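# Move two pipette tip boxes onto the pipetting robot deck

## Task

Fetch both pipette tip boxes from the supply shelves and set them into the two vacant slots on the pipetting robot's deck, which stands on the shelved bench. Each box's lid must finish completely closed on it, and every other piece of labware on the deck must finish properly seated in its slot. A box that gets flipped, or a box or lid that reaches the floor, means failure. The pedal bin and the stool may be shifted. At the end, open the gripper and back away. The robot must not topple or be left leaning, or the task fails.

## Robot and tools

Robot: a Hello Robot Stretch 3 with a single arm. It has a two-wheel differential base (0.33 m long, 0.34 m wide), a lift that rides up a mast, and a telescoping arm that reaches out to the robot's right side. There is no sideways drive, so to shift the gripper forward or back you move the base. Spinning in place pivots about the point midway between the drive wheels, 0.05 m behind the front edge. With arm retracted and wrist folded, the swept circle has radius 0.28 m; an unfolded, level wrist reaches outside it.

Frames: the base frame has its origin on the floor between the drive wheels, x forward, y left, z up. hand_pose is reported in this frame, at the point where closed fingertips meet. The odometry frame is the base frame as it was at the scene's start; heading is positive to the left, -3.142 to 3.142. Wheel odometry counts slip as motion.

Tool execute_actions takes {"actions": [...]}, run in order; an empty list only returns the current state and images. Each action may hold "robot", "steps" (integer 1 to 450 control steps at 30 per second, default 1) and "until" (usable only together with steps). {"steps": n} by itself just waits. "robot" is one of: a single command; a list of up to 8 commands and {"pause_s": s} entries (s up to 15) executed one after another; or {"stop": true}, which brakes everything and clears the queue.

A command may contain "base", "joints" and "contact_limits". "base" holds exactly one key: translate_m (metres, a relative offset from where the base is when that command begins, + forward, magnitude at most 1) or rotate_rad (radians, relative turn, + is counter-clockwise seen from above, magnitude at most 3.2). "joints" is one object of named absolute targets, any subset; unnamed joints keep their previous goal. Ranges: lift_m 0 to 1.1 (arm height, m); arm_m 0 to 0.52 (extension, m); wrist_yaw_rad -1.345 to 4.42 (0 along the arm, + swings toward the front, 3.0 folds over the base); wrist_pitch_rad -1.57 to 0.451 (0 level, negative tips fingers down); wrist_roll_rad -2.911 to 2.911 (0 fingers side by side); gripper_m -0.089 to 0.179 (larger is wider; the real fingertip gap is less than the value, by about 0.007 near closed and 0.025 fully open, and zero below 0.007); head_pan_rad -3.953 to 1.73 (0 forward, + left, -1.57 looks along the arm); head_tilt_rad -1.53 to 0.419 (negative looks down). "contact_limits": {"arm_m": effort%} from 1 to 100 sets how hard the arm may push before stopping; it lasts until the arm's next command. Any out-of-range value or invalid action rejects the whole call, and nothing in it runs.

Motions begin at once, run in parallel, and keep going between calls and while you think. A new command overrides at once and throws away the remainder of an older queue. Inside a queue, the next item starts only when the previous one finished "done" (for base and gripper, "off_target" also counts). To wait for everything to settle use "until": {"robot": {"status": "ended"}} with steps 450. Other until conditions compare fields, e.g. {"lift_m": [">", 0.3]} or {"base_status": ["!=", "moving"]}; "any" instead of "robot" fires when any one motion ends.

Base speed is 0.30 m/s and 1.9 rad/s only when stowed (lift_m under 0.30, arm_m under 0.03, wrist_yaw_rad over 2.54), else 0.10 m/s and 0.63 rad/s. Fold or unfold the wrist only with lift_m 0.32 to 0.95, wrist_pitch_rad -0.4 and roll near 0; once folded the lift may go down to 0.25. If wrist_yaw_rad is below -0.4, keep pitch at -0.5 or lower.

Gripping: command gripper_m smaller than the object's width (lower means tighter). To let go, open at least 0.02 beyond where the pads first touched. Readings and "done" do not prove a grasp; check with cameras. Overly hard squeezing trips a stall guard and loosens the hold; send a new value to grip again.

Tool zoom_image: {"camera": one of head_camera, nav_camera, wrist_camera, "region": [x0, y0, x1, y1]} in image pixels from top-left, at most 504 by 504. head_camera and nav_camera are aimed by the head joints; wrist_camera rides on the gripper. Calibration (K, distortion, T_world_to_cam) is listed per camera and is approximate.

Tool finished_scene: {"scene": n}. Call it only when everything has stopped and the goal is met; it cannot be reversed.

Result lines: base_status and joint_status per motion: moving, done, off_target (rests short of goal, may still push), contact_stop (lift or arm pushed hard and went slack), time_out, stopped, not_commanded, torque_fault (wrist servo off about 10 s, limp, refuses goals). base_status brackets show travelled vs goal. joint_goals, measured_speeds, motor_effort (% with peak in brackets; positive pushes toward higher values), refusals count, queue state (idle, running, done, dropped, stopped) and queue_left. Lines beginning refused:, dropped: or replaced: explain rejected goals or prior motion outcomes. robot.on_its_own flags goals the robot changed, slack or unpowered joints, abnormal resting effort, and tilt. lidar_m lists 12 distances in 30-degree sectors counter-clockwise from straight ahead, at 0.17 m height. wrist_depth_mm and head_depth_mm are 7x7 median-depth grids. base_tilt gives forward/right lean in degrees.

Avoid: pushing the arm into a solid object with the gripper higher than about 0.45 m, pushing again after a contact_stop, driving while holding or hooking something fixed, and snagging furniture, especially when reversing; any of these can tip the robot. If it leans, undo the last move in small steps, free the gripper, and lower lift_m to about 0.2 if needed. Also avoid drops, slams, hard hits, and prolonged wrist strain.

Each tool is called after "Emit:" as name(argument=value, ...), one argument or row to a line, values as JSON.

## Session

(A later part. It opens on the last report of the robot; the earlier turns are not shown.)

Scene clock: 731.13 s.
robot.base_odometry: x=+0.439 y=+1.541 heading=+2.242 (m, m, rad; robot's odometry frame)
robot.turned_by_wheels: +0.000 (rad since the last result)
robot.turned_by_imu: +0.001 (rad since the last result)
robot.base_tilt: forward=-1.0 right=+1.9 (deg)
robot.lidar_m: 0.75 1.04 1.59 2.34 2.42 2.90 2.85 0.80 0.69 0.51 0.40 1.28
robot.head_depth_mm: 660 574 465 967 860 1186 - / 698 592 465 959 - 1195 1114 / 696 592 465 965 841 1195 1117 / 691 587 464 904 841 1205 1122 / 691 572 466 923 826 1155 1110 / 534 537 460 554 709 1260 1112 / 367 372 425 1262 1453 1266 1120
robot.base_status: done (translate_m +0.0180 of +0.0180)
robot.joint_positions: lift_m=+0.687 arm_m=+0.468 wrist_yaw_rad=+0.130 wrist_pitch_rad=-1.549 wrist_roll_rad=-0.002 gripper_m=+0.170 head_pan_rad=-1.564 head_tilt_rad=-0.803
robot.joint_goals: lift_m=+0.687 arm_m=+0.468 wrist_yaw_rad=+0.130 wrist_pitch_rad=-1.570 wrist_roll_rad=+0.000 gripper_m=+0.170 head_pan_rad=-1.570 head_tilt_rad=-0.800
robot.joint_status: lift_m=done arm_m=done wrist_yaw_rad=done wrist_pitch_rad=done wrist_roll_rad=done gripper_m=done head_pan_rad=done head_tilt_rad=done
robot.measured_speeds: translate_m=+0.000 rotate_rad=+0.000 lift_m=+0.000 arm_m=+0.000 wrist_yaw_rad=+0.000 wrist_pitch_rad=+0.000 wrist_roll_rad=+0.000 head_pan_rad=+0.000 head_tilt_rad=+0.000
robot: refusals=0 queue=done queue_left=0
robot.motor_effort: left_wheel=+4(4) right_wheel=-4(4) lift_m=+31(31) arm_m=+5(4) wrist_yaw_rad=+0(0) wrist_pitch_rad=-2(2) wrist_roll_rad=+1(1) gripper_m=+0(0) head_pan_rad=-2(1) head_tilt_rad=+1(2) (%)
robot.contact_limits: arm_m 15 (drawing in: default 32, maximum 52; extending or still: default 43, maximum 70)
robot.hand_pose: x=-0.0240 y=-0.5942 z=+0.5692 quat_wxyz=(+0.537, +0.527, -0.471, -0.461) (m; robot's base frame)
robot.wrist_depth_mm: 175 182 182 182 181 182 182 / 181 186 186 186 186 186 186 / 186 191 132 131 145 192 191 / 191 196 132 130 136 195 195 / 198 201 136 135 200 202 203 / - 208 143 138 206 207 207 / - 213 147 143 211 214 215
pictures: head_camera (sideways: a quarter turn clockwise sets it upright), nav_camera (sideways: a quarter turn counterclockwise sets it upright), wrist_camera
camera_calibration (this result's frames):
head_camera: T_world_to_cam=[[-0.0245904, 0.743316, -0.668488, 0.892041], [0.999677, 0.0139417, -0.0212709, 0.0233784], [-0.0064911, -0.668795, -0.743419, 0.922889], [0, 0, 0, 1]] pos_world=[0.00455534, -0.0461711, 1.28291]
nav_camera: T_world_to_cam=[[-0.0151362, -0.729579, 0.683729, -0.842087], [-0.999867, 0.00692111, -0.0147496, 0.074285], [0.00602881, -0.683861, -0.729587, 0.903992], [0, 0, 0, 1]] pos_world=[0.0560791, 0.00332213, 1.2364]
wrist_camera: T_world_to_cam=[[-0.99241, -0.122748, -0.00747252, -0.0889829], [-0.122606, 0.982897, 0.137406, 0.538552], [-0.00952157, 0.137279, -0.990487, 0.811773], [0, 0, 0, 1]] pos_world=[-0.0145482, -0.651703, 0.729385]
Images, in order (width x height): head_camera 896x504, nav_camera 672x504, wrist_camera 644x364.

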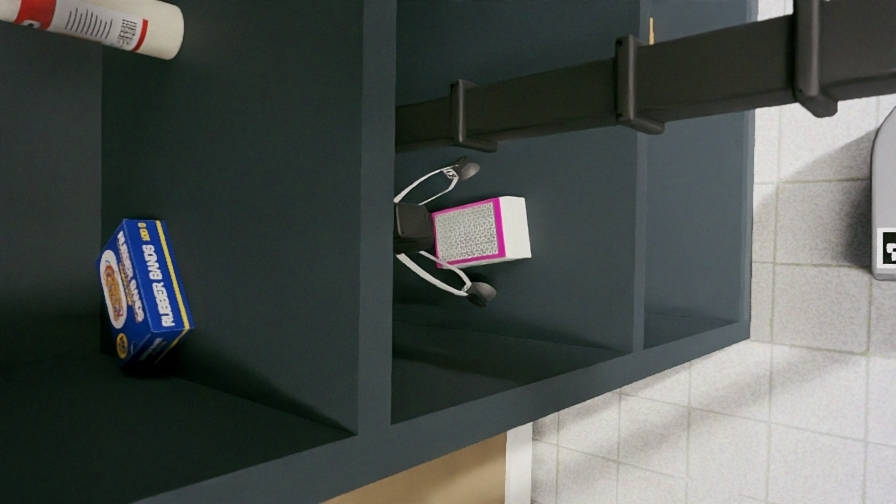

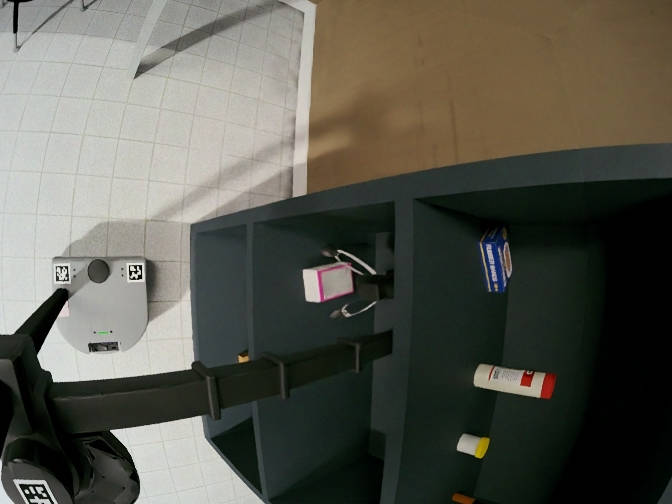

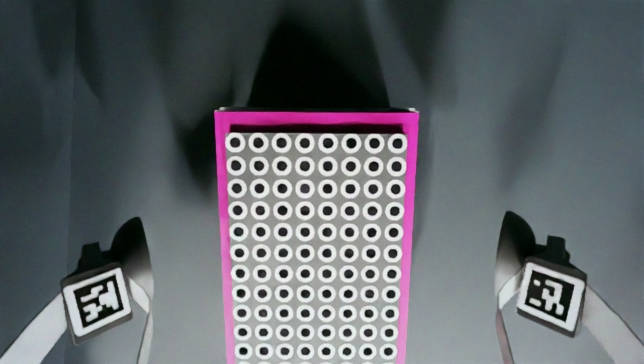

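Emit:
execute_actions(
  actions=[
    {"robot":[{"base":{"translate_m":0.004},"joints":{"arm_m":0.474,"lift_m":0.684},"contact_limits":{"arm_m":15}},{"joints":{"gripper_m":0.045}},{"joints":{"lift_m":0.697}}],"steps":300,"until":{"robot":{"status":"ended"}}},
  ],
)

Scene clock: 736.83 s.
robot.base_odometry: x=+0.436 y=+1.544 heading=+2.242 (m, m, rad; robot's odometry frame)
robot.turned_by_wheels: +0.000 (rad since the last result)
robot.turned_by_imu: +0.001 (rad since the last result)
robot.base_tilt: forward=-0.9 right=+2.0 (deg)
robot.lidar_m: 0.74 1.04 1.58 2.34 2.41 2.89 2.85 0.80 0.69 0.49 0.40 1.28
robot.head_depth_mm: 659 578 465 964 861 1184 - / 698 593 465 946 - 1192 1116 / 703 592 465 942 838 1187 1119 / 691 583 467 912 842 1202 1129 / 692 572 465 945 823 1146 1111 / 519 525 453 550 745 1253 1114 / 357 362 413 1306 1444 1264 1112
robot.base_status: done (translate_m +0.0040 of +0.0040)
robot.joint_positions: lift_m=+0.697 arm_m=+0.474 wrist_yaw_rad=+0.130 wrist_pitch_rad=-1.549 wrist_roll_rad=-0.002 gripper_m=+0.046 head_pan_rad=-1.564 head_tilt_rad=-0.803
robot.joint_goals: lift_m=+0.697 arm_m=+0.474 wrist_yaw_rad=+0.130 wrist_pitch_rad=-1.570 wrist_roll_rad=+0.000 gripper_m=+0.045 head_pan_rad=-1.570 head_tilt_rad=-0.800
robot.joint_status: lift_m=done arm_m=done wrist_yaw_rad=done wrist_pitch_rad=done wrist_roll_rad=done gripper_m=done head_pan_rad=done head_tilt_rad=done
robot.measured_speeds: translate_m=+0.000 rotate_rad=+0.000 lift_m=+0.000 arm_m=+0.000 wrist_yaw_rad=+0.000 wrist_pitch_rad=+0.000 wrist_roll_rad=+0.000 head_pan_rad=+0.000 head_tilt_rad=+0.000
robot: refusals=0 queue=done queue_left=0
robot.motor_effort: left_wheel=+4(8) right_wheel=-3(7) lift_m=+45(47) arm_m=+5(4) wrist_yaw_rad=+0(0) wrist_pitch_rad=-2(2) wrist_roll_rad=+1(2) gripper_m=-18(100) head_pan_rad=-1(2) head_tilt_rad=+2(1) (%)
robot.contact_limits: arm_m 15 (drawing in: default 32, maximum 52; extending or still: default 43, maximum 70)
robot.hand_pose: x=-0.0240 y=-0.6002 z=+0.5787 quat_wxyz=(+0.537, +0.527, -0.471, -0.461) (m; robot's base frame)
robot.wrist_depth_mm: 170 191 190 189 190 191 190 / 175 194 195 195 195 195 195 / 182 200 198 127 198 201 201 / 187 205 129 124 126 205 206 / 195 212 130 129 129 212 212 / 201 218 132 132 133 217 218 / 209 225 139 136 142 224 225
pictures: head_camera (sideways: a quarter turn clockwise sets it upright), nav_camera (sideways: a quarter turn counterclockwise sets it upright), wrist_camera
camera_calibration (this result's frames):
head_camera: T_world_to_cam=[[-0.0245906, 0.743316, -0.668488, 0.892041], [0.999677, 0.013942, -0.0212709, 0.0233784], [-0.00649094, -0.668795, -0.743419, 0.922889], [0, 0, 0, 1]] pos_world=[0.00455535, -0.0461711, 1.28291]
nav_camera: T_world_to_cam=[[-0.015136, -0.729579, 0.683729, -0.842087], [-0.999867, 0.00692087, -0.0147496, 0.074285], [0.00602898, -0.683861, -0.729587, 0.903992], [0, 0, 0, 1]] pos_world=[0.0560791, 0.00332214, 1.2364]
wrist_camera: T_world_to_cam=[[-0.99241, -0.122747, -0.00747201, -0.089648], [-0.122604, 0.982887, 0.137482, 0.543077], [-0.00953127, 0.137354, -0.990476, 0.822031], [0, 0, 0, 1]] pos_world=[-0.0145492, -0.657696, 0.738869]
Images, in order (width x height): head_camera 896x504, nav_camera 672x504, wrist_camera 644x364.

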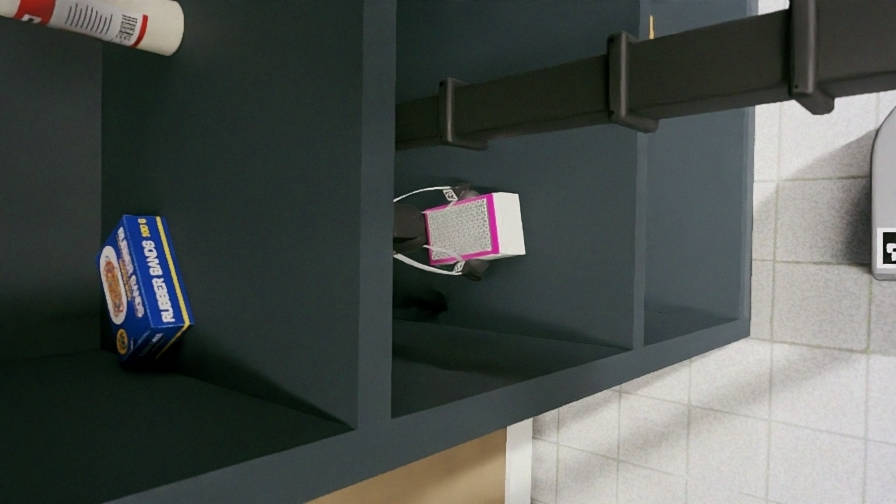

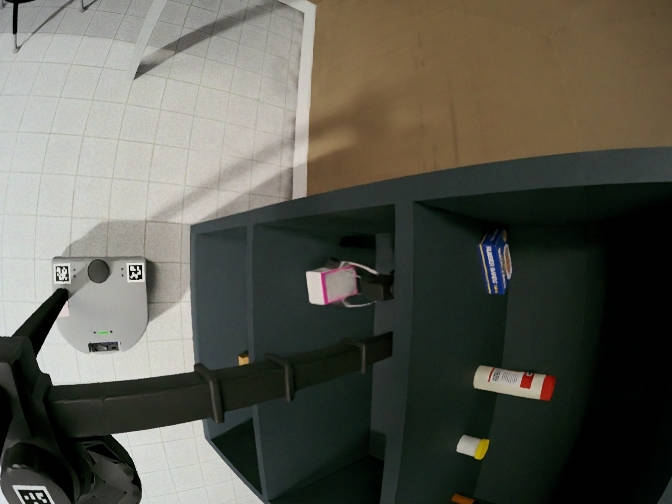

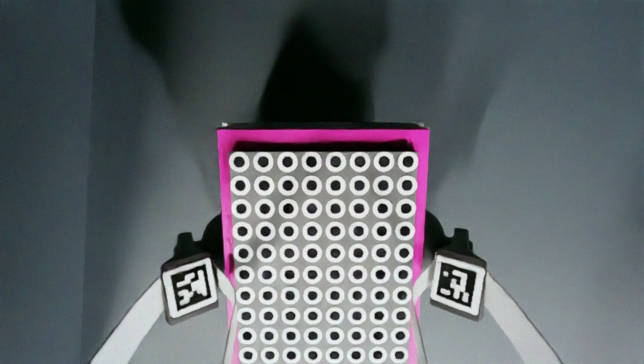

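Emit:
execute_actions(
  actions=[
    {"robot":[{"joints":{"arm_m":0.06}},{"base":{"rotate_rad":1.021},"joints":{"lift_m":0.98,"wrist_yaw_rad":0.0}},{"base":{"translate_m":0.8185}},{"base":{"rotate_rad":0.497}}],"steps":450,"until":{"robot":{"status":"ended"}}},
    {"steps":300,"until":{"robot":{"status":"ended"}}},
  ],
)

Scene clock: 765.77 s.
robot.base_odometry: x=-0.376 y=+1.445 heading=-2.524 (m, m, rad; robot's odometry frame)
robot.turned_by_wheels: +1.518 (rad since the last result)
robot.turned_by_imu: +1.531 (rad since the last result)
robot.base_tilt: forward=-0.9 right=+1.8 (deg)
robot.lidar_m: 2.20 1.77 2.23 3.23 1.58 1.50 1.11 0.79 0.47 0.47 1.02 0.76
robot.head_depth_mm: 924 - - - 602 1259 1109 / 928 1072 - - 612 1228 1115 / 924 1065 - - - 367 726 / 926 1054 837 670 603 375 1080 / 921 1049 834 634 604 1244 1113 / 924 1048 833 653 603 1262 1117 / 919 1042 733 672 597 1254 1114
robot.base_status: done (rotate_rad +0.4968 of +0.4970)
robot.joint_positions: lift_m=+0.980 arm_m=+0.060 wrist_yaw_rad=+0.002 wrist_pitch_rad=-1.549 wrist_roll_rad=-0.002 gripper_m=+0.046 head_pan_rad=-1.564 head_tilt_rad=-0.803
robot.joint_goals: lift_m=+0.980 arm_m=+0.060 wrist_yaw_rad=+0.000 wrist_pitch_rad=-1.570 wrist_roll_rad=+0.000 gripper_m=+0.045 head_pan_rad=-1.570 head_tilt_rad=-0.800
robot.joint_status: lift_m=done arm_m=done wrist_yaw_rad=done wrist_pitch_rad=done wrist_roll_rad=done gripper_m=done head_pan_rad=done head_tilt_rad=done
robot.measured_speeds: translate_m=+0.000 rotate_rad=+0.000 lift_m=+0.000 arm_m=+0.000 wrist_yaw_rad=+0.000 wrist_pitch_rad=+0.000 wrist_roll_rad=+0.000 head_pan_rad=+0.000 head_tilt_rad=+0.000
robot: refusals=0 queue=done queue_left=0
robot.motor_effort: left_wheel=-2(7) right_wheel=+4(10) lift_m=+45(46) arm_m=-6(10) wrist_yaw_rad=-2(2) wrist_pitch_rad=-2(2) wrist_roll_rad=+1(1) gripper_m=-18(18) head_pan_rad=-3(2) head_tilt_rad=+1(2) (%)
robot.hand_pose: x=-0.0217 y=-0.1867 z=+0.8617 quat_wxyz=(+0.506, +0.496, -0.504, -0.494) (m; robot's base frame)
robot.wrist_depth_mm: 243 241 241 242 241 242 241 / 948 985 972 969 969 - 959 / - - 987 127 - - - / - - 129 125 126 - - / - - 130 128 129 - - / - - 132 133 133 - - / - - 138 136 142 - -
pictures: head_camera (sideways: a quarter turn clockwise sets it upright), nav_camera (sideways: a quarter turn counterclockwise sets it upright), wrist_camera
camera_calibration (this result's frames):
head_camera: T_world_to_cam=[[-0.0245903, 0.74331, -0.668495, 0.89205], [0.999677, 0.0139415, -0.0212709, 0.0233785], [-0.00649104, -0.668802, -0.743412, 0.922881], [0, 0, 0, 1]] pos_world=[0.00455535, -0.0461712, 1.28291]
nav_camera: T_world_to_cam=[[-0.0151363, -0.729573, 0.683736, -0.842096], [-0.999867, 0.00692097, -0.0147497, 0.0742852], [0.00602887, -0.683868, -0.729581, 0.903984], [0, 0, 0, 1]] pos_world=[0.0560791, 0.00332151, 1.2364]
wrist_camera: T_world_to_cam=[[-0.99996, 0.00490227, -0.00747175, -0.0107572], [0.00382859, 0.990497, 0.137483, 0.102207], [0.00807473, 0.137449, -0.990476, 1.04597], [0, 0, 0, 1]] pos_world=[-0.019594, -0.244951, 1.02188]
Images, in order (width x height): head_camera 896x504, nav_camera 672x504, wrist_camera 644x364.

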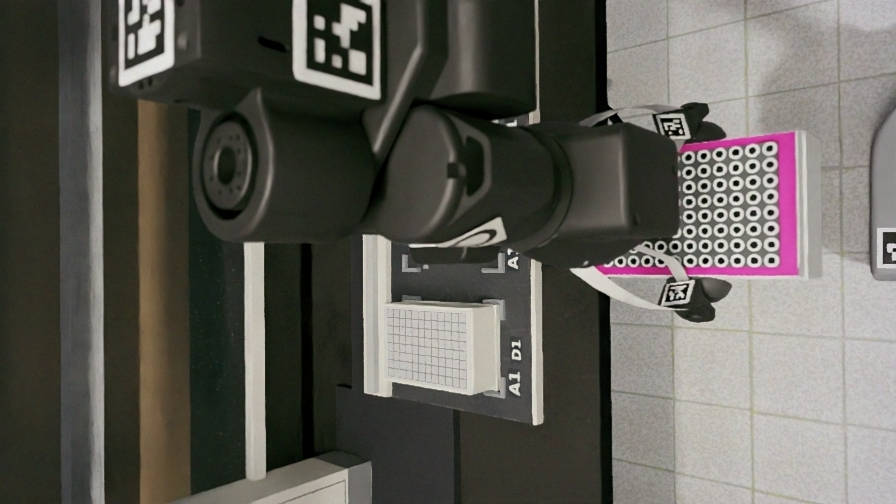

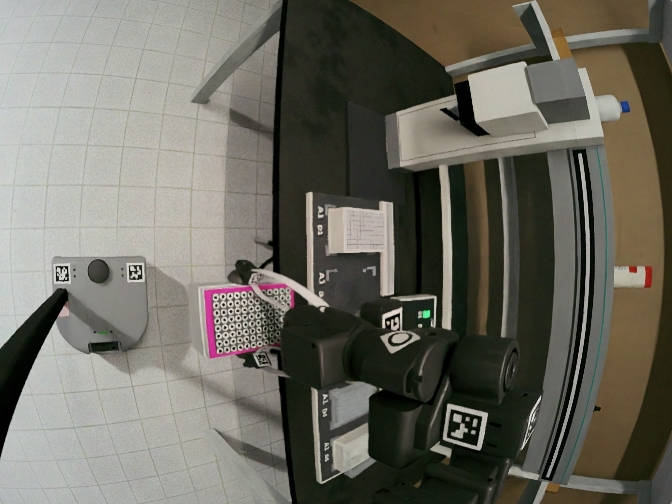

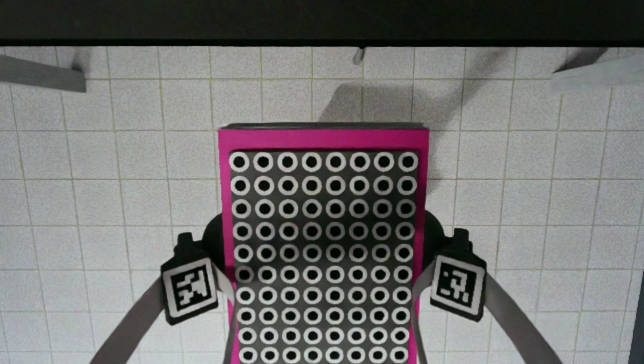

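Emit:
execute_actions(
  actions=[
    {"robot":[{"joints":{"lift_m":1.0,"arm_m":0.35},"contact_limits":{"arm_m":15}},{"joints":{"lift_m":0.965}}],"steps":300,"until":{"robot":{"status":"ended"}}},
  ],
)

Emit:
zoom_image(
  camera="head_camera",
  region=[380, 100, 560, 360],
)

Scene clock: 773.33 s.
robot.base_odometry: x=-0.376 y=+1.445 heading=-2.524 (m, m, rad; robot's odometry frame)
robot.turned_by_wheels: +0.000 (rad since the last result)
robot.turned_by_imu: +0.001 (rad since the last result)
robot.base_tilt: forward=-1.0 right=+1.9 (deg)
robot.lidar_m: 2.19 1.78 2.23 3.22 1.58 1.50 1.12 0.79 0.47 0.47 1.02 0.76
robot.head_depth_mm: - 1035 736 655 609 1259 1114 / - 1024 709 610 610 1258 1118 / - 1019 708 621 606 1245 1132 / 922 1049 810 581 603 1256 1126 / 925 1052 838 626 602 1261 1111 / 921 1047 833 656 602 1260 1109 / 917 1042 735 672 596 1264 1116
robot.base_status: done (rotate_rad +0.4968 of +0.4970)
robot.joint_positions: lift_m=+0.965 arm_m=+0.350 wrist_yaw_rad=+0.000 wrist_pitch_rad=-1.549 wrist_roll_rad=-0.002 gripper_m=+0.046 head_pan_rad=-1.564 head_tilt_rad=-0.803
robot.joint_goals: lift_m=+0.965 arm_m=+0.350 wrist_yaw_rad=+0.000 wrist_pitch_rad=-1.570 wrist_roll_rad=+0.000 gripper_m=+0.045 head_pan_rad=-1.570 head_tilt_rad=-0.800
robot.joint_status: lift_m=done arm_m=done wrist_yaw_rad=done wrist_pitch_rad=done wrist_roll_rad=done gripper_m=done head_pan_rad=done head_tilt_rad=done
robot.measured_speeds: translate_m=+0.000 rotate_rad=+0.000 lift_m=+0.000 arm_m=+0.000 wrist_yaw_rad=+0.000 wrist_pitch_rad=+0.000 wrist_roll_rad=+0.000 head_pan_rad=+0.000 head_tilt_rad=+0.000
robot: refusals=0 queue=done queue_left=0
robot.motor_effort: left_wheel=-3(3) right_wheel=+4(4) lift_m=+32(47) arm_m=+5(5) wrist_yaw_rad=+0(2) wrist_pitch_rad=-1(2) wrist_roll_rad=+1(1) gripper_m=-18(17) head_pan_rad=-2(1) head_tilt_rad=+1(1) (%)
robot.contact_limits: arm_m 15 (drawing in: default 32, maximum 52; extending or still: default 43, maximum 70)
robot.hand_pose: x=-0.0216 y=-0.4760 z=+0.8472 quat_wxyz=(+0.506, +0.495, -0.504, -0.495) (m; robot's base frame)
robot.wrist_depth_mm: 209 210 210 210 169 168 168 / 224 222 224 224 224 225 225 / 223 189 222 127 209 177 170 / 192 193 128 125 126 171 169 / 199 198 130 128 129 175 175 / 206 202 132 133 133 178 180 / 266 253 139 136 142 193 254
pictures: head_camera (sideways: a quarter turn clockwise sets it upright), nav_camera (sideways: a quarter turn counterclockwise sets it upright), wrist_camera
camera_calibration (this result's frames):
head_camera: T_world_to_cam=[[-0.0245904, 0.743309, -0.668496, 0.892051], [0.999677, 0.0139416, -0.0212709, 0.0233785], [-0.00649096, -0.668803, -0.743412, 0.92288], [0, 0, 0, 1]] pos_world=[0.00455535, -0.0461713, 1.28291]
nav_camera: T_world_to_cam=[[-0.0151362, -0.729572, 0.683737, -0.842097], [-0.999867, 0.00692083, -0.0147497, 0.0742852], [0.00602895, -0.683869, -0.72958, 0.903983], [0, 0, 0, 1]] pos_world=[0.0560791, 0.00332144, 1.2364]
wrist_camera: T_world_to_cam=[[-0.999948, 0.00691572, -0.00747176, -0.00845155], [0.00582299, 0.990487, 0.137483, 0.390794], [0.00835147, 0.137433, -0.990476, 1.07133], [0, 0, 0, 1]] pos_world=[-0.0196739, -0.534253, 1.00733]
Images, in order (width x height): head_camera 896x504, nav_camera 672x504, wrist_camera 644x364.

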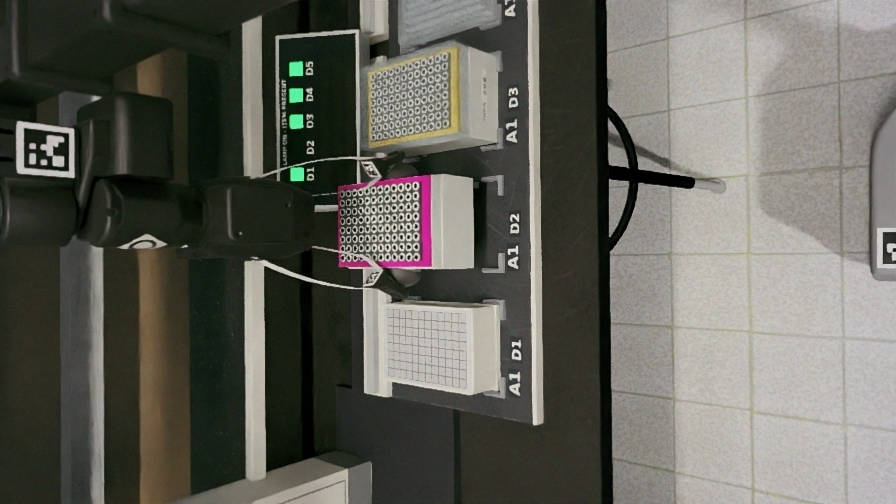

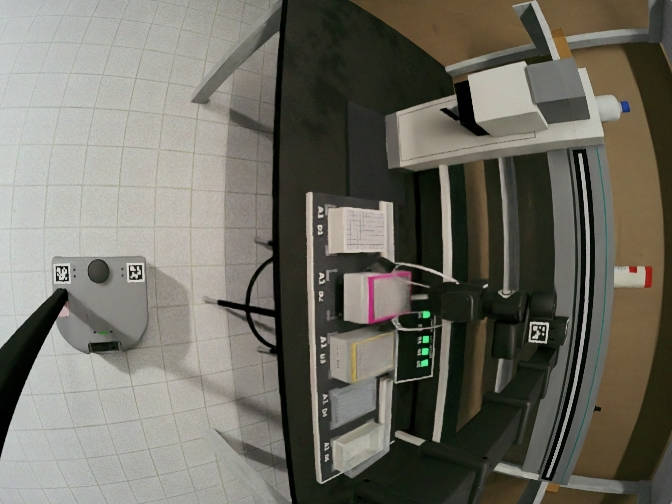

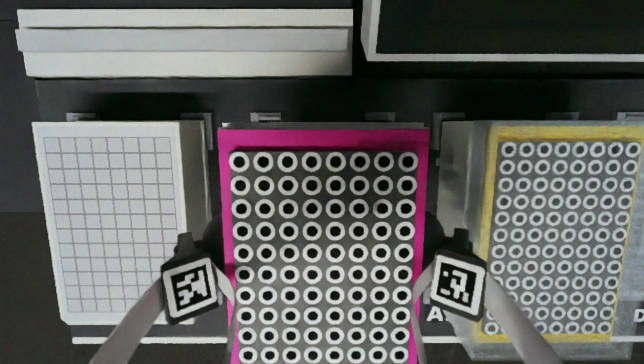

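Region (380, 100, 560, 360) of head_camera's 896x504 image, scaled by 1.938, with more detail than that image has; it fills the left 349 columns of this view, and the rest is white.

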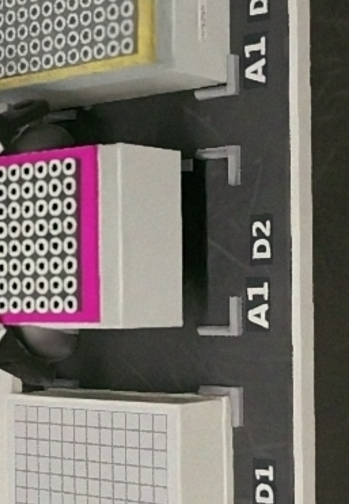

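Emit:
execute_actions(
  actions=[
    {"robot":[{"joints":{"lift_m":0.94,"arm_m":0.352},"contact_limits":{"arm_m":15}}],"steps":300,"until":{"robot":{"status":"ended"}}},
  ],
)

Emit:
zoom_image(
  camera="head_camera",
  region=[420, 140, 540, 320],
)

Emit:
zoom_image(
  camera="wrist_camera",
  region=[160, 80, 500, 180],
)

Scene clock: 780.30 s.
robot.base_odometry: x=-0.376 y=+1.445 heading=-2.524 (m, m, rad; robot's odometry frame)
robot.turned_by_wheels: +0.000 (rad since the last result)
robot.turned_by_imu: +0.001 (rad since the last result)
robot.base_tilt: forward=-1.0 right=+2.0 (deg)
robot.lidar_m: 2.19 1.77 2.23 3.21 1.58 1.50 1.11 0.79 0.47 0.47 1.03 0.76
robot.head_depth_mm: 930 - 712 638 608 1259 1113 / - 987 708 609 609 1261 1115 / - 987 708 620 610 1239 1128 / 920 1053 808 599 605 1260 1126 / 926 1049 834 627 605 1255 1117 / 926 1045 835 655 601 1256 1110 / 921 1041 734 671 598 1261 1117
robot.base_status: done (rotate_rad +0.4968 of +0.4970)
robot.joint_positions: lift_m=+0.940 arm_m=+0.352 wrist_yaw_rad=+0.000 wrist_pitch_rad=-1.549 wrist_roll_rad=-0.002 gripper_m=+0.046 head_pan_rad=-1.564 head_tilt_rad=-0.803
robot.joint_goals: lift_m=+0.940 arm_m=+0.352 wrist_yaw_rad=+0.000 wrist_pitch_rad=-1.570 wrist_roll_rad=+0.000 gripper_m=+0.045 head_pan_rad=-1.570 head_tilt_rad=-0.800
robot.joint_status: lift_m=done arm_m=done wrist_yaw_rad=done wrist_pitch_rad=done wrist_roll_rad=done gripper_m=done head_pan_rad=done head_tilt_rad=done
robot.measured_speeds: translate_m=+0.000 rotate_rad=+0.000 lift_m=+0.000 arm_m=+0.000 wrist_yaw_rad=+0.000 wrist_pitch_rad=+0.000 wrist_roll_rad=+0.000 head_pan_rad=+0.000 head_tilt_rad=+0.000
robot: refusals=0 queue=done queue_left=0
robot.motor_effort: left_wheel=-2(2) right_wheel=+4(4) lift_m=+32(33) arm_m=+5(7) wrist_yaw_rad=+0(0) wrist_pitch_rad=-2(1) wrist_roll_rad=+1(1) gripper_m=-18(18) head_pan_rad=-2(1) head_tilt_rad=+1(2) (%)
robot.contact_limits: arm_m 15 (drawing in: default 32, maximum 52; extending or still: default 43, maximum 70)
robot.hand_pose: x=-0.0216 y=-0.4780 z=+0.8222 quat_wxyz=(+0.506, +0.495, -0.504, -0.495) (m; robot's base frame)
robot.wrist_depth_mm: 185 185 185 187 148 148 148 / 197 198 199 198 200 200 202 / 164 169 200 127 198 174 147 / 167 168 129 125 126 152 144 / 171 171 129 128 129 153 148 / 176 177 133 133 133 153 152 / 181 182 138 136 142 165 157
pictures: head_camera (sideways: a quarter turn clockwise sets it upright), nav_camera (sideways: a quarter turn counterclockwise sets it upright), wrist_camera
camera_calibration (this result's frames):
head_camera: T_world_to_cam=[[-0.0245905, 0.743309, -0.668496, 0.892051], [0.999677, 0.0139418, -0.0212709, 0.0233785], [-0.00649088, -0.668803, -0.743412, 0.92288], [0, 0, 0, 1]] pos_world=[0.00455536, -0.0461713, 1.28291]
nav_camera: T_world_to_cam=[[-0.0151361, -0.729572, 0.683737, -0.842097], [-0.999867, 0.00692071, -0.0147497, 0.0742852], [0.00602903, -0.683869, -0.72958, 0.903983], [0, 0, 0, 1]] pos_world=[0.0560791, 0.00332144, 1.2364]
wrist_camera: T_world_to_cam=[[-0.999948, 0.00691593, -0.00747157, -0.00862459], [0.00582299, 0.990483, 0.137511, 0.396179], [0.00835149, 0.13746, -0.990472, 1.04685], [0, 0, 0, 1]] pos_world=[-0.0196739, -0.53625, 0.982335]
Images, in order (width x height): head_camera 896x504, nav_camera 672x504, wrist_camera 644x364.

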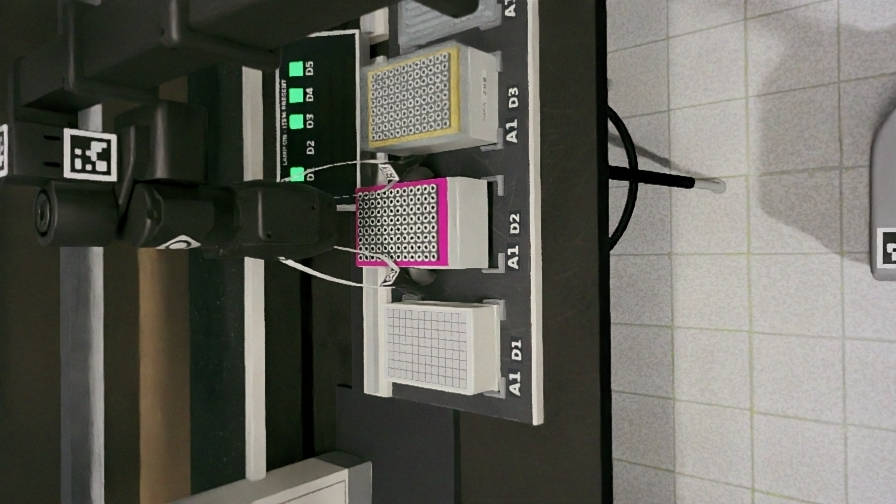

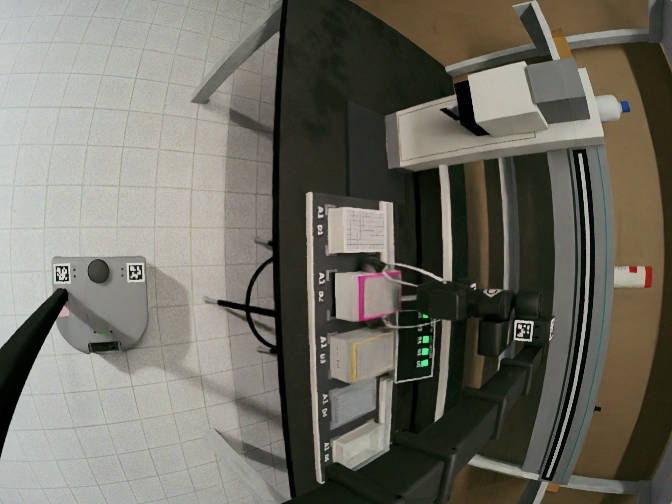

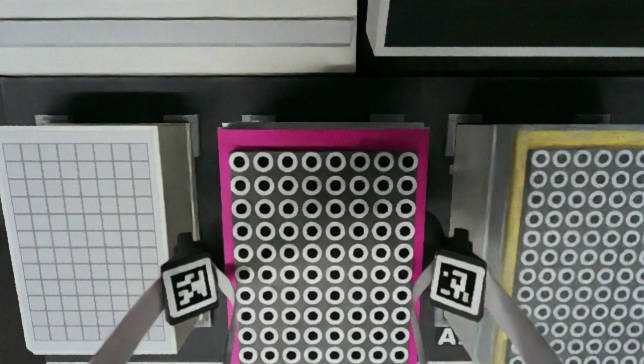

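Region (420, 140, 540, 320) of head_camera's 896x504 image, scaled by 2.800, with more detail than that image has.

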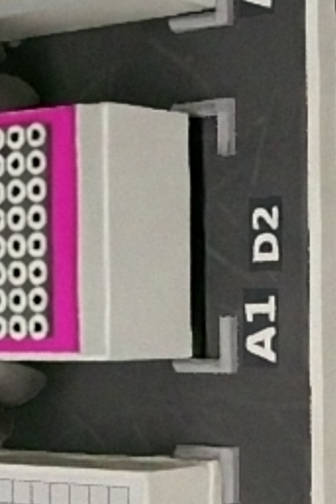

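Region (160, 80, 500, 180) of wrist_camera's 644x364 image, scaled by 1.482; it fills the top 148 rows of this view, and the rest is white.

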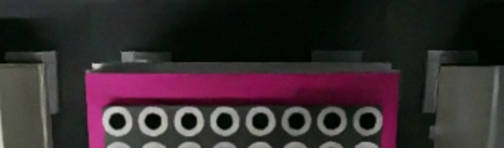

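Emit:
execute_actions(
  actions=[
    {"robot":[{"joints":{"lift_m":0.932,"arm_m":0.351},"contact_limits":{"arm_m":15}}],"steps":300,"until":{"robot":{"status":"ended"}}},
  ],
)

Emit:
zoom_image(
  camera="head_camera",
  region=[420, 140, 540, 320],
)

Emit:
zoom_image(
  camera="wrist_camera",
  region=[160, 80, 500, 180],
)

Scene clock: 786.13 s.
robot.base_odometry: x=-0.376 y=+1.445 heading=-2.524 (m, m, rad; robot's odometry frame)
robot.turned_by_wheels: +0.000 (rad since the last result)
robot.turned_by_imu: +0.000 (rad since the last result)
robot.base_tilt: forward=-1.1 right=+1.9 (deg)
robot.lidar_m: 2.19 1.77 2.23 3.22 1.59 1.50 1.11 0.79 0.47 0.47 1.03 0.76
robot.head_depth_mm: 925 - 711 639 609 1259 1112 / - 985 707 609 608 1263 1114 / - - 712 620 605 1237 1130 / 926 1043 790 607 607 1258 1125 / 927 1050 836 629 603 1259 1112 / 922 1044 831 653 601 1262 1115 / 920 1044 730 671 596 1267 1112
robot.base_status: done (rotate_rad +0.4968 of +0.4970)
robot.joint_positions: lift_m=+0.932 arm_m=+0.351 wrist_yaw_rad=+0.000 wrist_pitch_rad=-1.549 wrist_roll_rad=-0.002 gripper_m=+0.046 head_pan_rad=-1.564 head_tilt_rad=-0.803
robot.joint_goals: lift_m=+0.932 arm_m=+0.351 wrist_yaw_rad=+0.000 wrist_pitch_rad=-1.570 wrist_roll_rad=+0.000 gripper_m=+0.045 head_pan_rad=-1.570 head_tilt_rad=-0.800
robot.joint_status: lift_m=done arm_m=done wrist_yaw_rad=done wrist_pitch_rad=done wrist_roll_rad=done gripper_m=done head_pan_rad=done head_tilt_rad=done
robot.measured_speeds: translate_m=+0.000 rotate_rad=+0.000 lift_m=+0.000 arm_m=+0.000 wrist_yaw_rad=+0.000 wrist_pitch_rad=+0.000 wrist_roll_rad=+0.000 head_pan_rad=+0.000 head_tilt_rad=+0.000
robot: refusals=0 queue=done queue_left=0
robot.motor_effort: left_wheel=-2(2) right_wheel=+4(4) lift_m=+33(33) arm_m=-6(6) wrist_yaw_rad=+0(0) wrist_pitch_rad=-2(1) wrist_roll_rad=+1(1) gripper_m=-18(18) head_pan_rad=-1(2) head_tilt_rad=+1(2) (%)
robot.contact_limits: arm_m 15 (drawing in: default 32, maximum 52; extending or still: default 43, maximum 70)
robot.hand_pose: x=-0.0216 y=-0.4777 z=+0.8142 quat_wxyz=(+0.506, +0.495, -0.504, -0.495) (m; robot's base frame)
robot.wrist_depth_mm: 174 174 173 174 141 141 142 / 191 190 190 190 192 193 195 / 156 169 192 127 191 175 139 / 159 159 128 125 126 152 136 / 162 164 130 128 130 152 139 / 168 167 133 133 133 146 143 / 172 173 139 137 142 163 148
pictures: head_camera (sideways: a quarter turn clockwise sets it upright), nav_camera (sideways: a quarter turn counterclockwise sets it upright), wrist_camera
camera_calibration (this result's frames):
head_camera: T_world_to_cam=[[-0.0245905, 0.743309, -0.668496, 0.892051], [0.999677, 0.0139418, -0.0212709, 0.0233785], [-0.00649088, -0.668803, -0.743412, 0.92288], [0, 0, 0, 1]] pos_world=[0.00455536, -0.0461713, 1.28291]
nav_camera: T_world_to_cam=[[-0.0151361, -0.729572, 0.683737, -0.842097], [-0.999867, 0.00692071, -0.0147497, 0.0742852], [0.00602904, -0.683869, -0.72958, 0.903983], [0, 0, 0, 1]] pos_world=[0.0560791, 0.00332143, 1.2364]
wrist_camera: T_world_to_cam=[[-0.999948, 0.00691571, -0.00747146, -0.00868676], [0.00582265, 0.990481, 0.137527, 0.396968], [0.00835144, 0.137477, -0.99047, 1.03888], [0, 0, 0, 1]] pos_world=[-0.0196739, -0.535951, 0.97432]
Images, in order (width x height): head_camera 896x504, nav_camera 672x504, wrist_camera 644x364.

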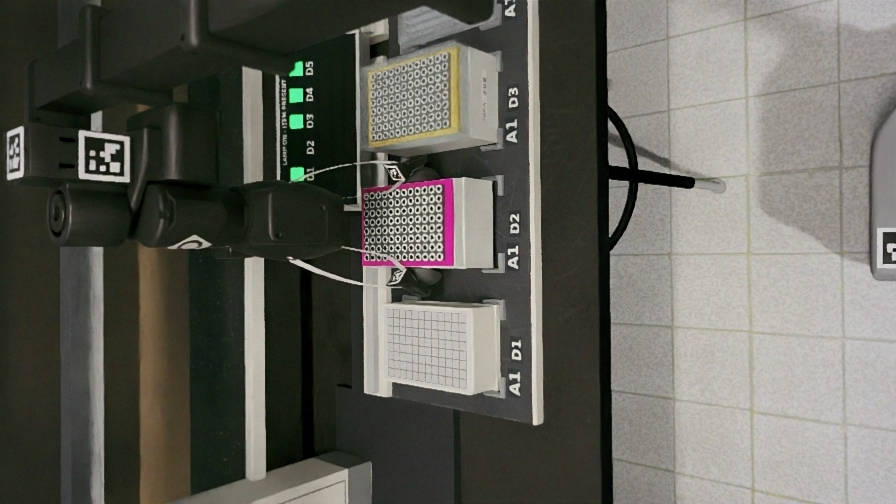

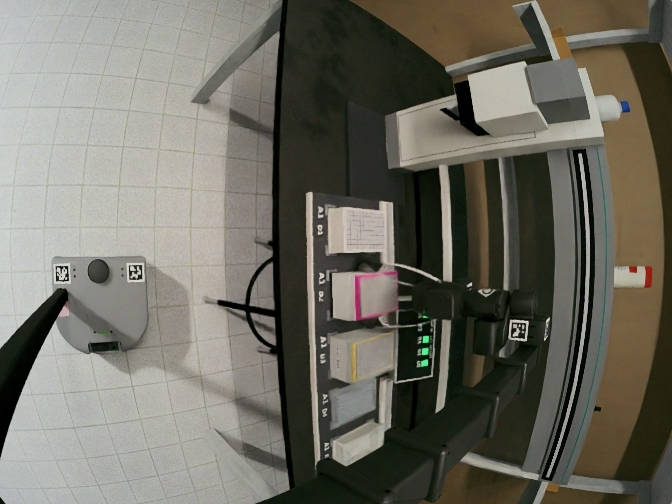

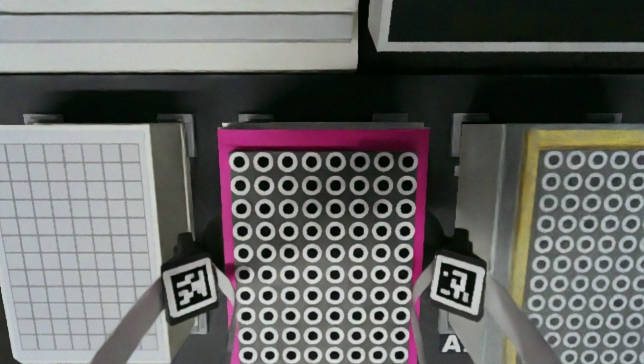

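Region (420, 140, 540, 320) of head_camera's 896x504 image, scaled by 2.800, with more detail than that image has.

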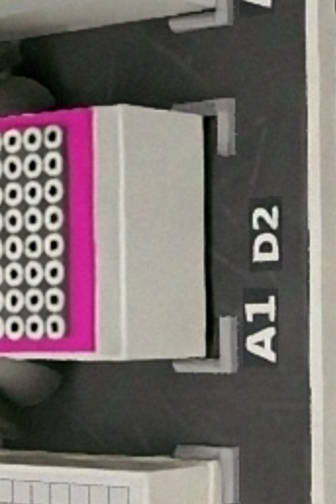

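Region (160, 80, 500, 180) of wrist_camera's 644x364 image, scaled by 1.482; it fills the top 148 rows of this view, and the rest is white.

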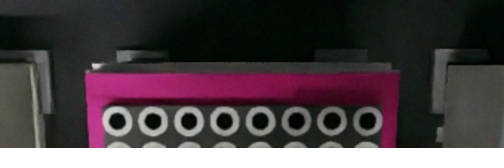

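Emit:
execute_actions(
  actions=[
    {"robot":[{"joints":{"lift_m":0.9245}}],"steps":300,"until":{"robot":{"status":"ended"}}},
  ],
)

Emit:
zoom_image(
  camera="head_camera",
  region=[420, 140, 540, 320],
)

Scene clock: 793.77 s.
robot.base_odometry: x=-0.376 y=+1.445 heading=-2.524 (m, m, rad; robot's odometry frame)
robot.turned_by_wheels: +0.000 (rad since the last result)
robot.turned_by_imu: +0.000 (rad since the last result)
robot.base_tilt: forward=-1.2 right=+2.0 (deg)
robot.lidar_m: 2.20 1.77 2.22 3.22 1.59 1.50 1.11 0.79 0.47 0.47 1.03 0.76
robot.head_depth_mm: 915 - - 638 609 1257 1115 / 924 983 708 610 608 1265 1108 / 910 - 708 623 605 1247 1122 / 920 1051 810 614 606 1264 1121 / 919 1049 835 627 604 1259 1115 / 921 1047 835 654 601 1264 1114 / 918 1042 731 674 596 1260 1116
robot.base_status: done (rotate_rad +0.4968 of +0.4970)
robot.joint_positions: lift_m=+0.925 arm_m=+0.351 wrist_yaw_rad=+0.000 wrist_pitch_rad=-1.549 wrist_roll_rad=-0.002 gripper_m=+0.046 head_pan_rad=-1.564 head_tilt_rad=-0.803
robot.joint_goals: lift_m=+0.924 arm_m=+0.351 wrist_yaw_rad=+0.000 wrist_pitch_rad=-1.570 wrist_roll_rad=+0.000 gripper_m=+0.045 head_pan_rad=-1.570 head_tilt_rad=-0.800
robot.joint_status: lift_m=done arm_m=done wrist_yaw_rad=done wrist_pitch_rad=done wrist_roll_rad=done gripper_m=done head_pan_rad=done head_tilt_rad=done
robot.measured_speeds: translate_m=+0.000 rotate_rad=+0.000 lift_m=+0.000 arm_m=+0.000 wrist_yaw_rad=+0.000 wrist_pitch_rad=+0.000 wrist_roll_rad=+0.000 head_pan_rad=+0.000 head_tilt_rad=+0.000
robot: refusals=0 queue=done queue_left=0
robot.motor_effort: left_wheel=-2(2) right_wheel=+4(4) lift_m=+32(32) arm_m=-6(6) wrist_yaw_rad=+0(0) wrist_pitch_rad=-2(2) wrist_roll_rad=+1(1) gripper_m=-17(18) head_pan_rad=-2(2) head_tilt_rad=+1(1) (%)
robot.contact_limits: arm_m 15 (drawing in: default 32, maximum 52; extending or still: default 43, maximum 70)
robot.hand_pose: x=-0.0216 y=-0.4777 z=+0.8067 quat_wxyz=(+0.506, +0.495, -0.504, -0.495) (m; robot's base frame)
robot.wrist_depth_mm: 168 168 168 169 135 135 135 / 184 183 183 183 186 185 187 / 149 169 186 127 185 174 132 / 151 153 129 125 126 149 128 / 155 156 130 129 129 151 132 / 160 159 133 132 133 142 136 / 165 166 138 136 142 161 140
pictures: head_camera (sideways: a quarter turn clockwise sets it upright), nav_camera (sideways: a quarter turn counterclockwise sets it upright), wrist_camera
camera_calibration (this result's frames):
head_camera: T_world_to_cam=[[-0.0245906, 0.743309, -0.668496, 0.892051], [0.999677, 0.0139419, -0.0212709, 0.0233785], [-0.0064908, -0.668803, -0.743412, 0.92288], [0, 0, 0, 1]] pos_world=[0.00455536, -0.0461713, 1.28291]
nav_camera: T_world_to_cam=[[-0.015136, -0.729572, 0.683737, -0.842097], [-0.999867, 0.00692059, -0.0147497, 0.0742852], [0.00602912, -0.683869, -0.72958, 0.903983], [0, 0, 0, 1]] pos_world=[0.0560791, 0.00332145, 1.2364]
wrist_camera: T_world_to_cam=[[-0.999948, 0.00691599, -0.00747146, -0.00874259], [0.00582293, 0.990481, 0.137527, 0.397998], [0.00835148, 0.137477, -0.99047, 1.03146], [0, 0, 0, 1]] pos_world=[-0.0196739, -0.53595, 0.966828]
Images, in order (width x height): head_camera 896x504, nav_camera 672x504, wrist_camera 644x364.

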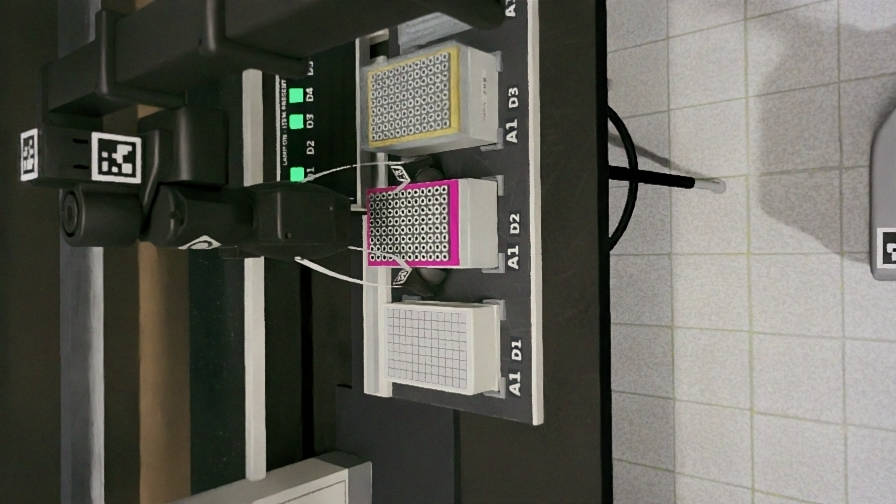

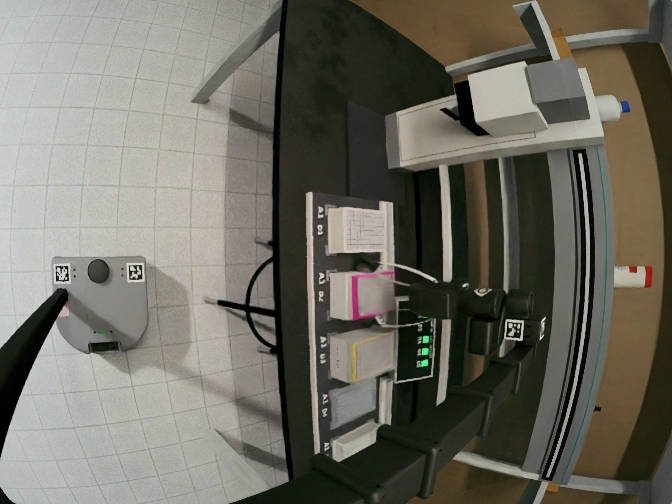

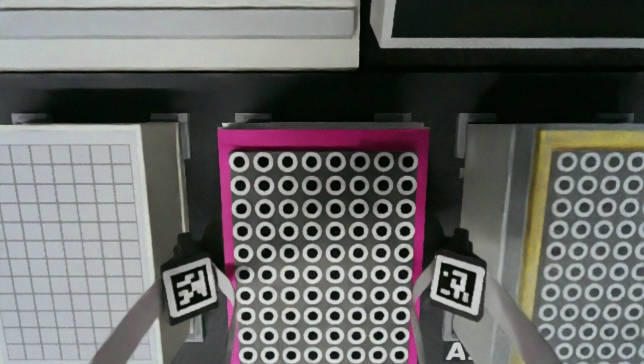

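Region (420, 140, 540, 320) of head_camera's 896x504 image, scaled by 2.800, with more detail than that image has.

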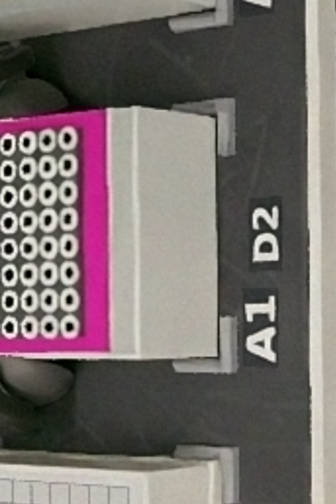

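It's within the brackets, ~3 mm up. Lower a little more, release, lift.

Emit:
execute_actions(
  actions=[
    {"robot":{"joints":{"lift_m":0.922}},"steps":60,"until":{"robot":{"status":"ended"}}},
    {"robot":{"joints":{"gripper_m":0.118}},"steps":90,"until":{"robot":{"status":"ended"}}},
    {"robot":{"joints":{"lift_m":1.0}},"steps":150,"until":{"robot":{"status":"ended"}}},
  ],
)

Scene clock: 800.13 s.
robot.base_odometry: x=-0.376 y=+1.445 heading=-2.524 (m, m, rad; robot's odometry frame)
robot.turned_by_wheels: +0.000 (rad since the last result)
robot.turned_by_imu: +0.001 (rad since the last result)
robot.base_tilt: forward=-0.9 right=+2.1 (deg)
robot.lidar_m: 2.19 1.77 2.22 3.23 1.58 1.51 1.11 0.79 0.47 0.47 1.03 0.76
robot.head_depth_mm: 926 1057 734 655 608 1255 1109 / 949 1059 708 608 608 1266 1110 / - 1055 710 629 609 1235 1124 / 923 1047 834 616 606 1255 1125 / 923 1047 838 627 605 1254 1118 / 919 1043 837 647 603 1257 1120 / 920 1043 733 673 597 1274 1118
robot.base_status: done (rotate_rad +0.4969 of +0.4970)
robot.joint_positions: lift_m=+1.000 arm_m=+0.351 wrist_yaw_rad=+0.000 wrist_pitch_rad=-1.550 wrist_roll_rad=-0.002 gripper_m=+0.118 head_pan_rad=-1.564 head_tilt_rad=-0.803
robot.joint_goals: lift_m=+1.000 arm_m=+0.351 wrist_yaw_rad=+0.000 wrist_pitch_rad=-1.570 wrist_roll_rad=+0.000 gripper_m=+0.118 head_pan_rad=-1.570 head_tilt_rad=-0.800
robot.joint_status: lift_m=done arm_m=done wrist_yaw_rad=done wrist_pitch_rad=done wrist_roll_rad=done gripper_m=done head_pan_rad=done head_tilt_rad=done
robot.measured_speeds: translate_m=+0.000 rotate_rad=+0.000 lift_m=+0.000 arm_m=+0.000 wrist_yaw_rad=+0.000 wrist_pitch_rad=+0.000 wrist_roll_rad=+0.000 head_pan_rad=+0.000 head_tilt_rad=+0.000
robot: refusals=0 queue=done queue_left=0
robot.motor_effort: left_wheel=-2(2) right_wheel=+3(4) lift_m=+43(46) arm_m=-6(6) wrist_yaw_rad=+0(0) wrist_pitch_rad=-1(1) wrist_roll_rad=+1(1) gripper_m=+0(93) head_pan_rad=-2(3) head_tilt_rad=+1(2) (%)
robot.contact_limits: arm_m 15 (drawing in: default 32, maximum 52; extending or still: default 43, maximum 70)
robot.hand_pose: x=-0.0216 y=-0.4776 z=+0.8818 quat_wxyz=(+0.506, +0.495, -0.504, -0.495) (m; robot's base frame)
robot.wrist_depth_mm: 248 247 248 247 195 196 196 / 257 248 250 255 259 257 258 / 262 222 259 205 261 204 259 / 268 225 261 204 260 204 268 / 290 232 275 209 273 210 276 / 298 243 286 216 281 214 283 / 305 307 306 305 305 307 308
pictures: head_camera (sideways: a quarter turn clockwise sets it upright), nav_camera (sideways: a quarter turn counterclockwise sets it upright), wrist_camera
camera_calibration (this result's frames):
head_camera: T_world_to_cam=[[-0.0245904, 0.743309, -0.668496, 0.892051], [0.999677, 0.0139416, -0.0212709, 0.0233785], [-0.00649096, -0.668803, -0.743412, 0.92288], [0, 0, 0, 1]] pos_world=[0.00455535, -0.0461713, 1.28291]
nav_camera: T_world_to_cam=[[-0.0151362, -0.729572, 0.683737, -0.842097], [-0.999867, 0.00692083, -0.0147497, 0.0742852], [0.00602895, -0.683869, -0.72958, 0.903983], [0, 0, 0, 1]] pos_world=[0.0560791, 0.00332144, 1.2364]
wrist_camera: T_world_to_cam=[[-0.999948, 0.00691825, -0.00746871, -0.00818354], [0.00582208, 0.990424, 0.137938, 0.387174], [0.00835148, 0.137887, -0.990413, 1.10598], [0, 0, 0, 1]] pos_world=[-0.0196738, -0.535909, 1.04191]
Images, in order (width x height): head_camera 896x504, nav_camera 672x504, wrist_camera 644x364.

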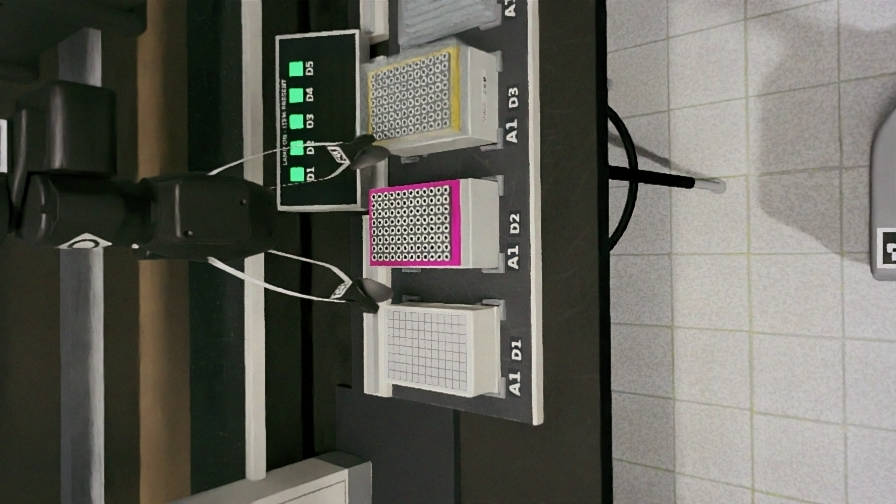

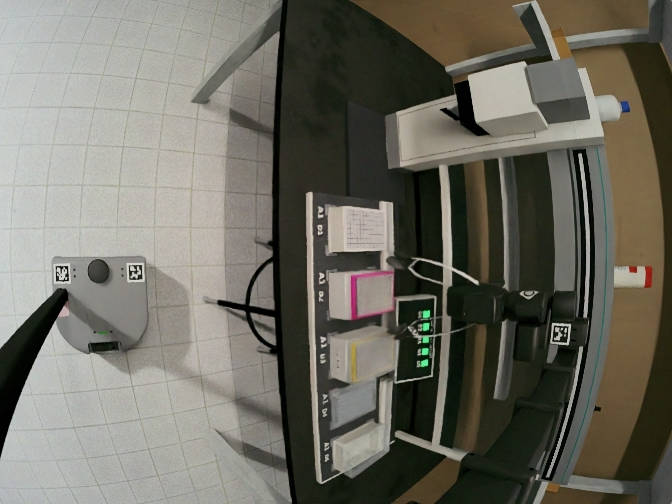

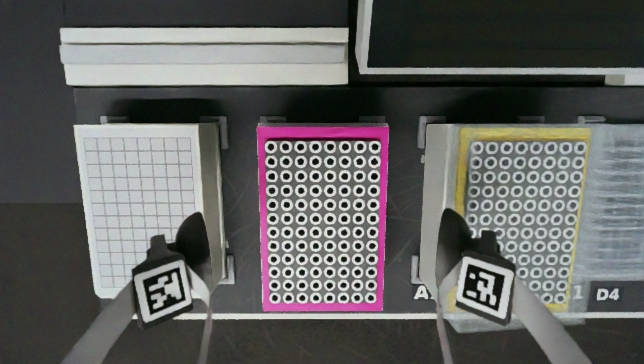

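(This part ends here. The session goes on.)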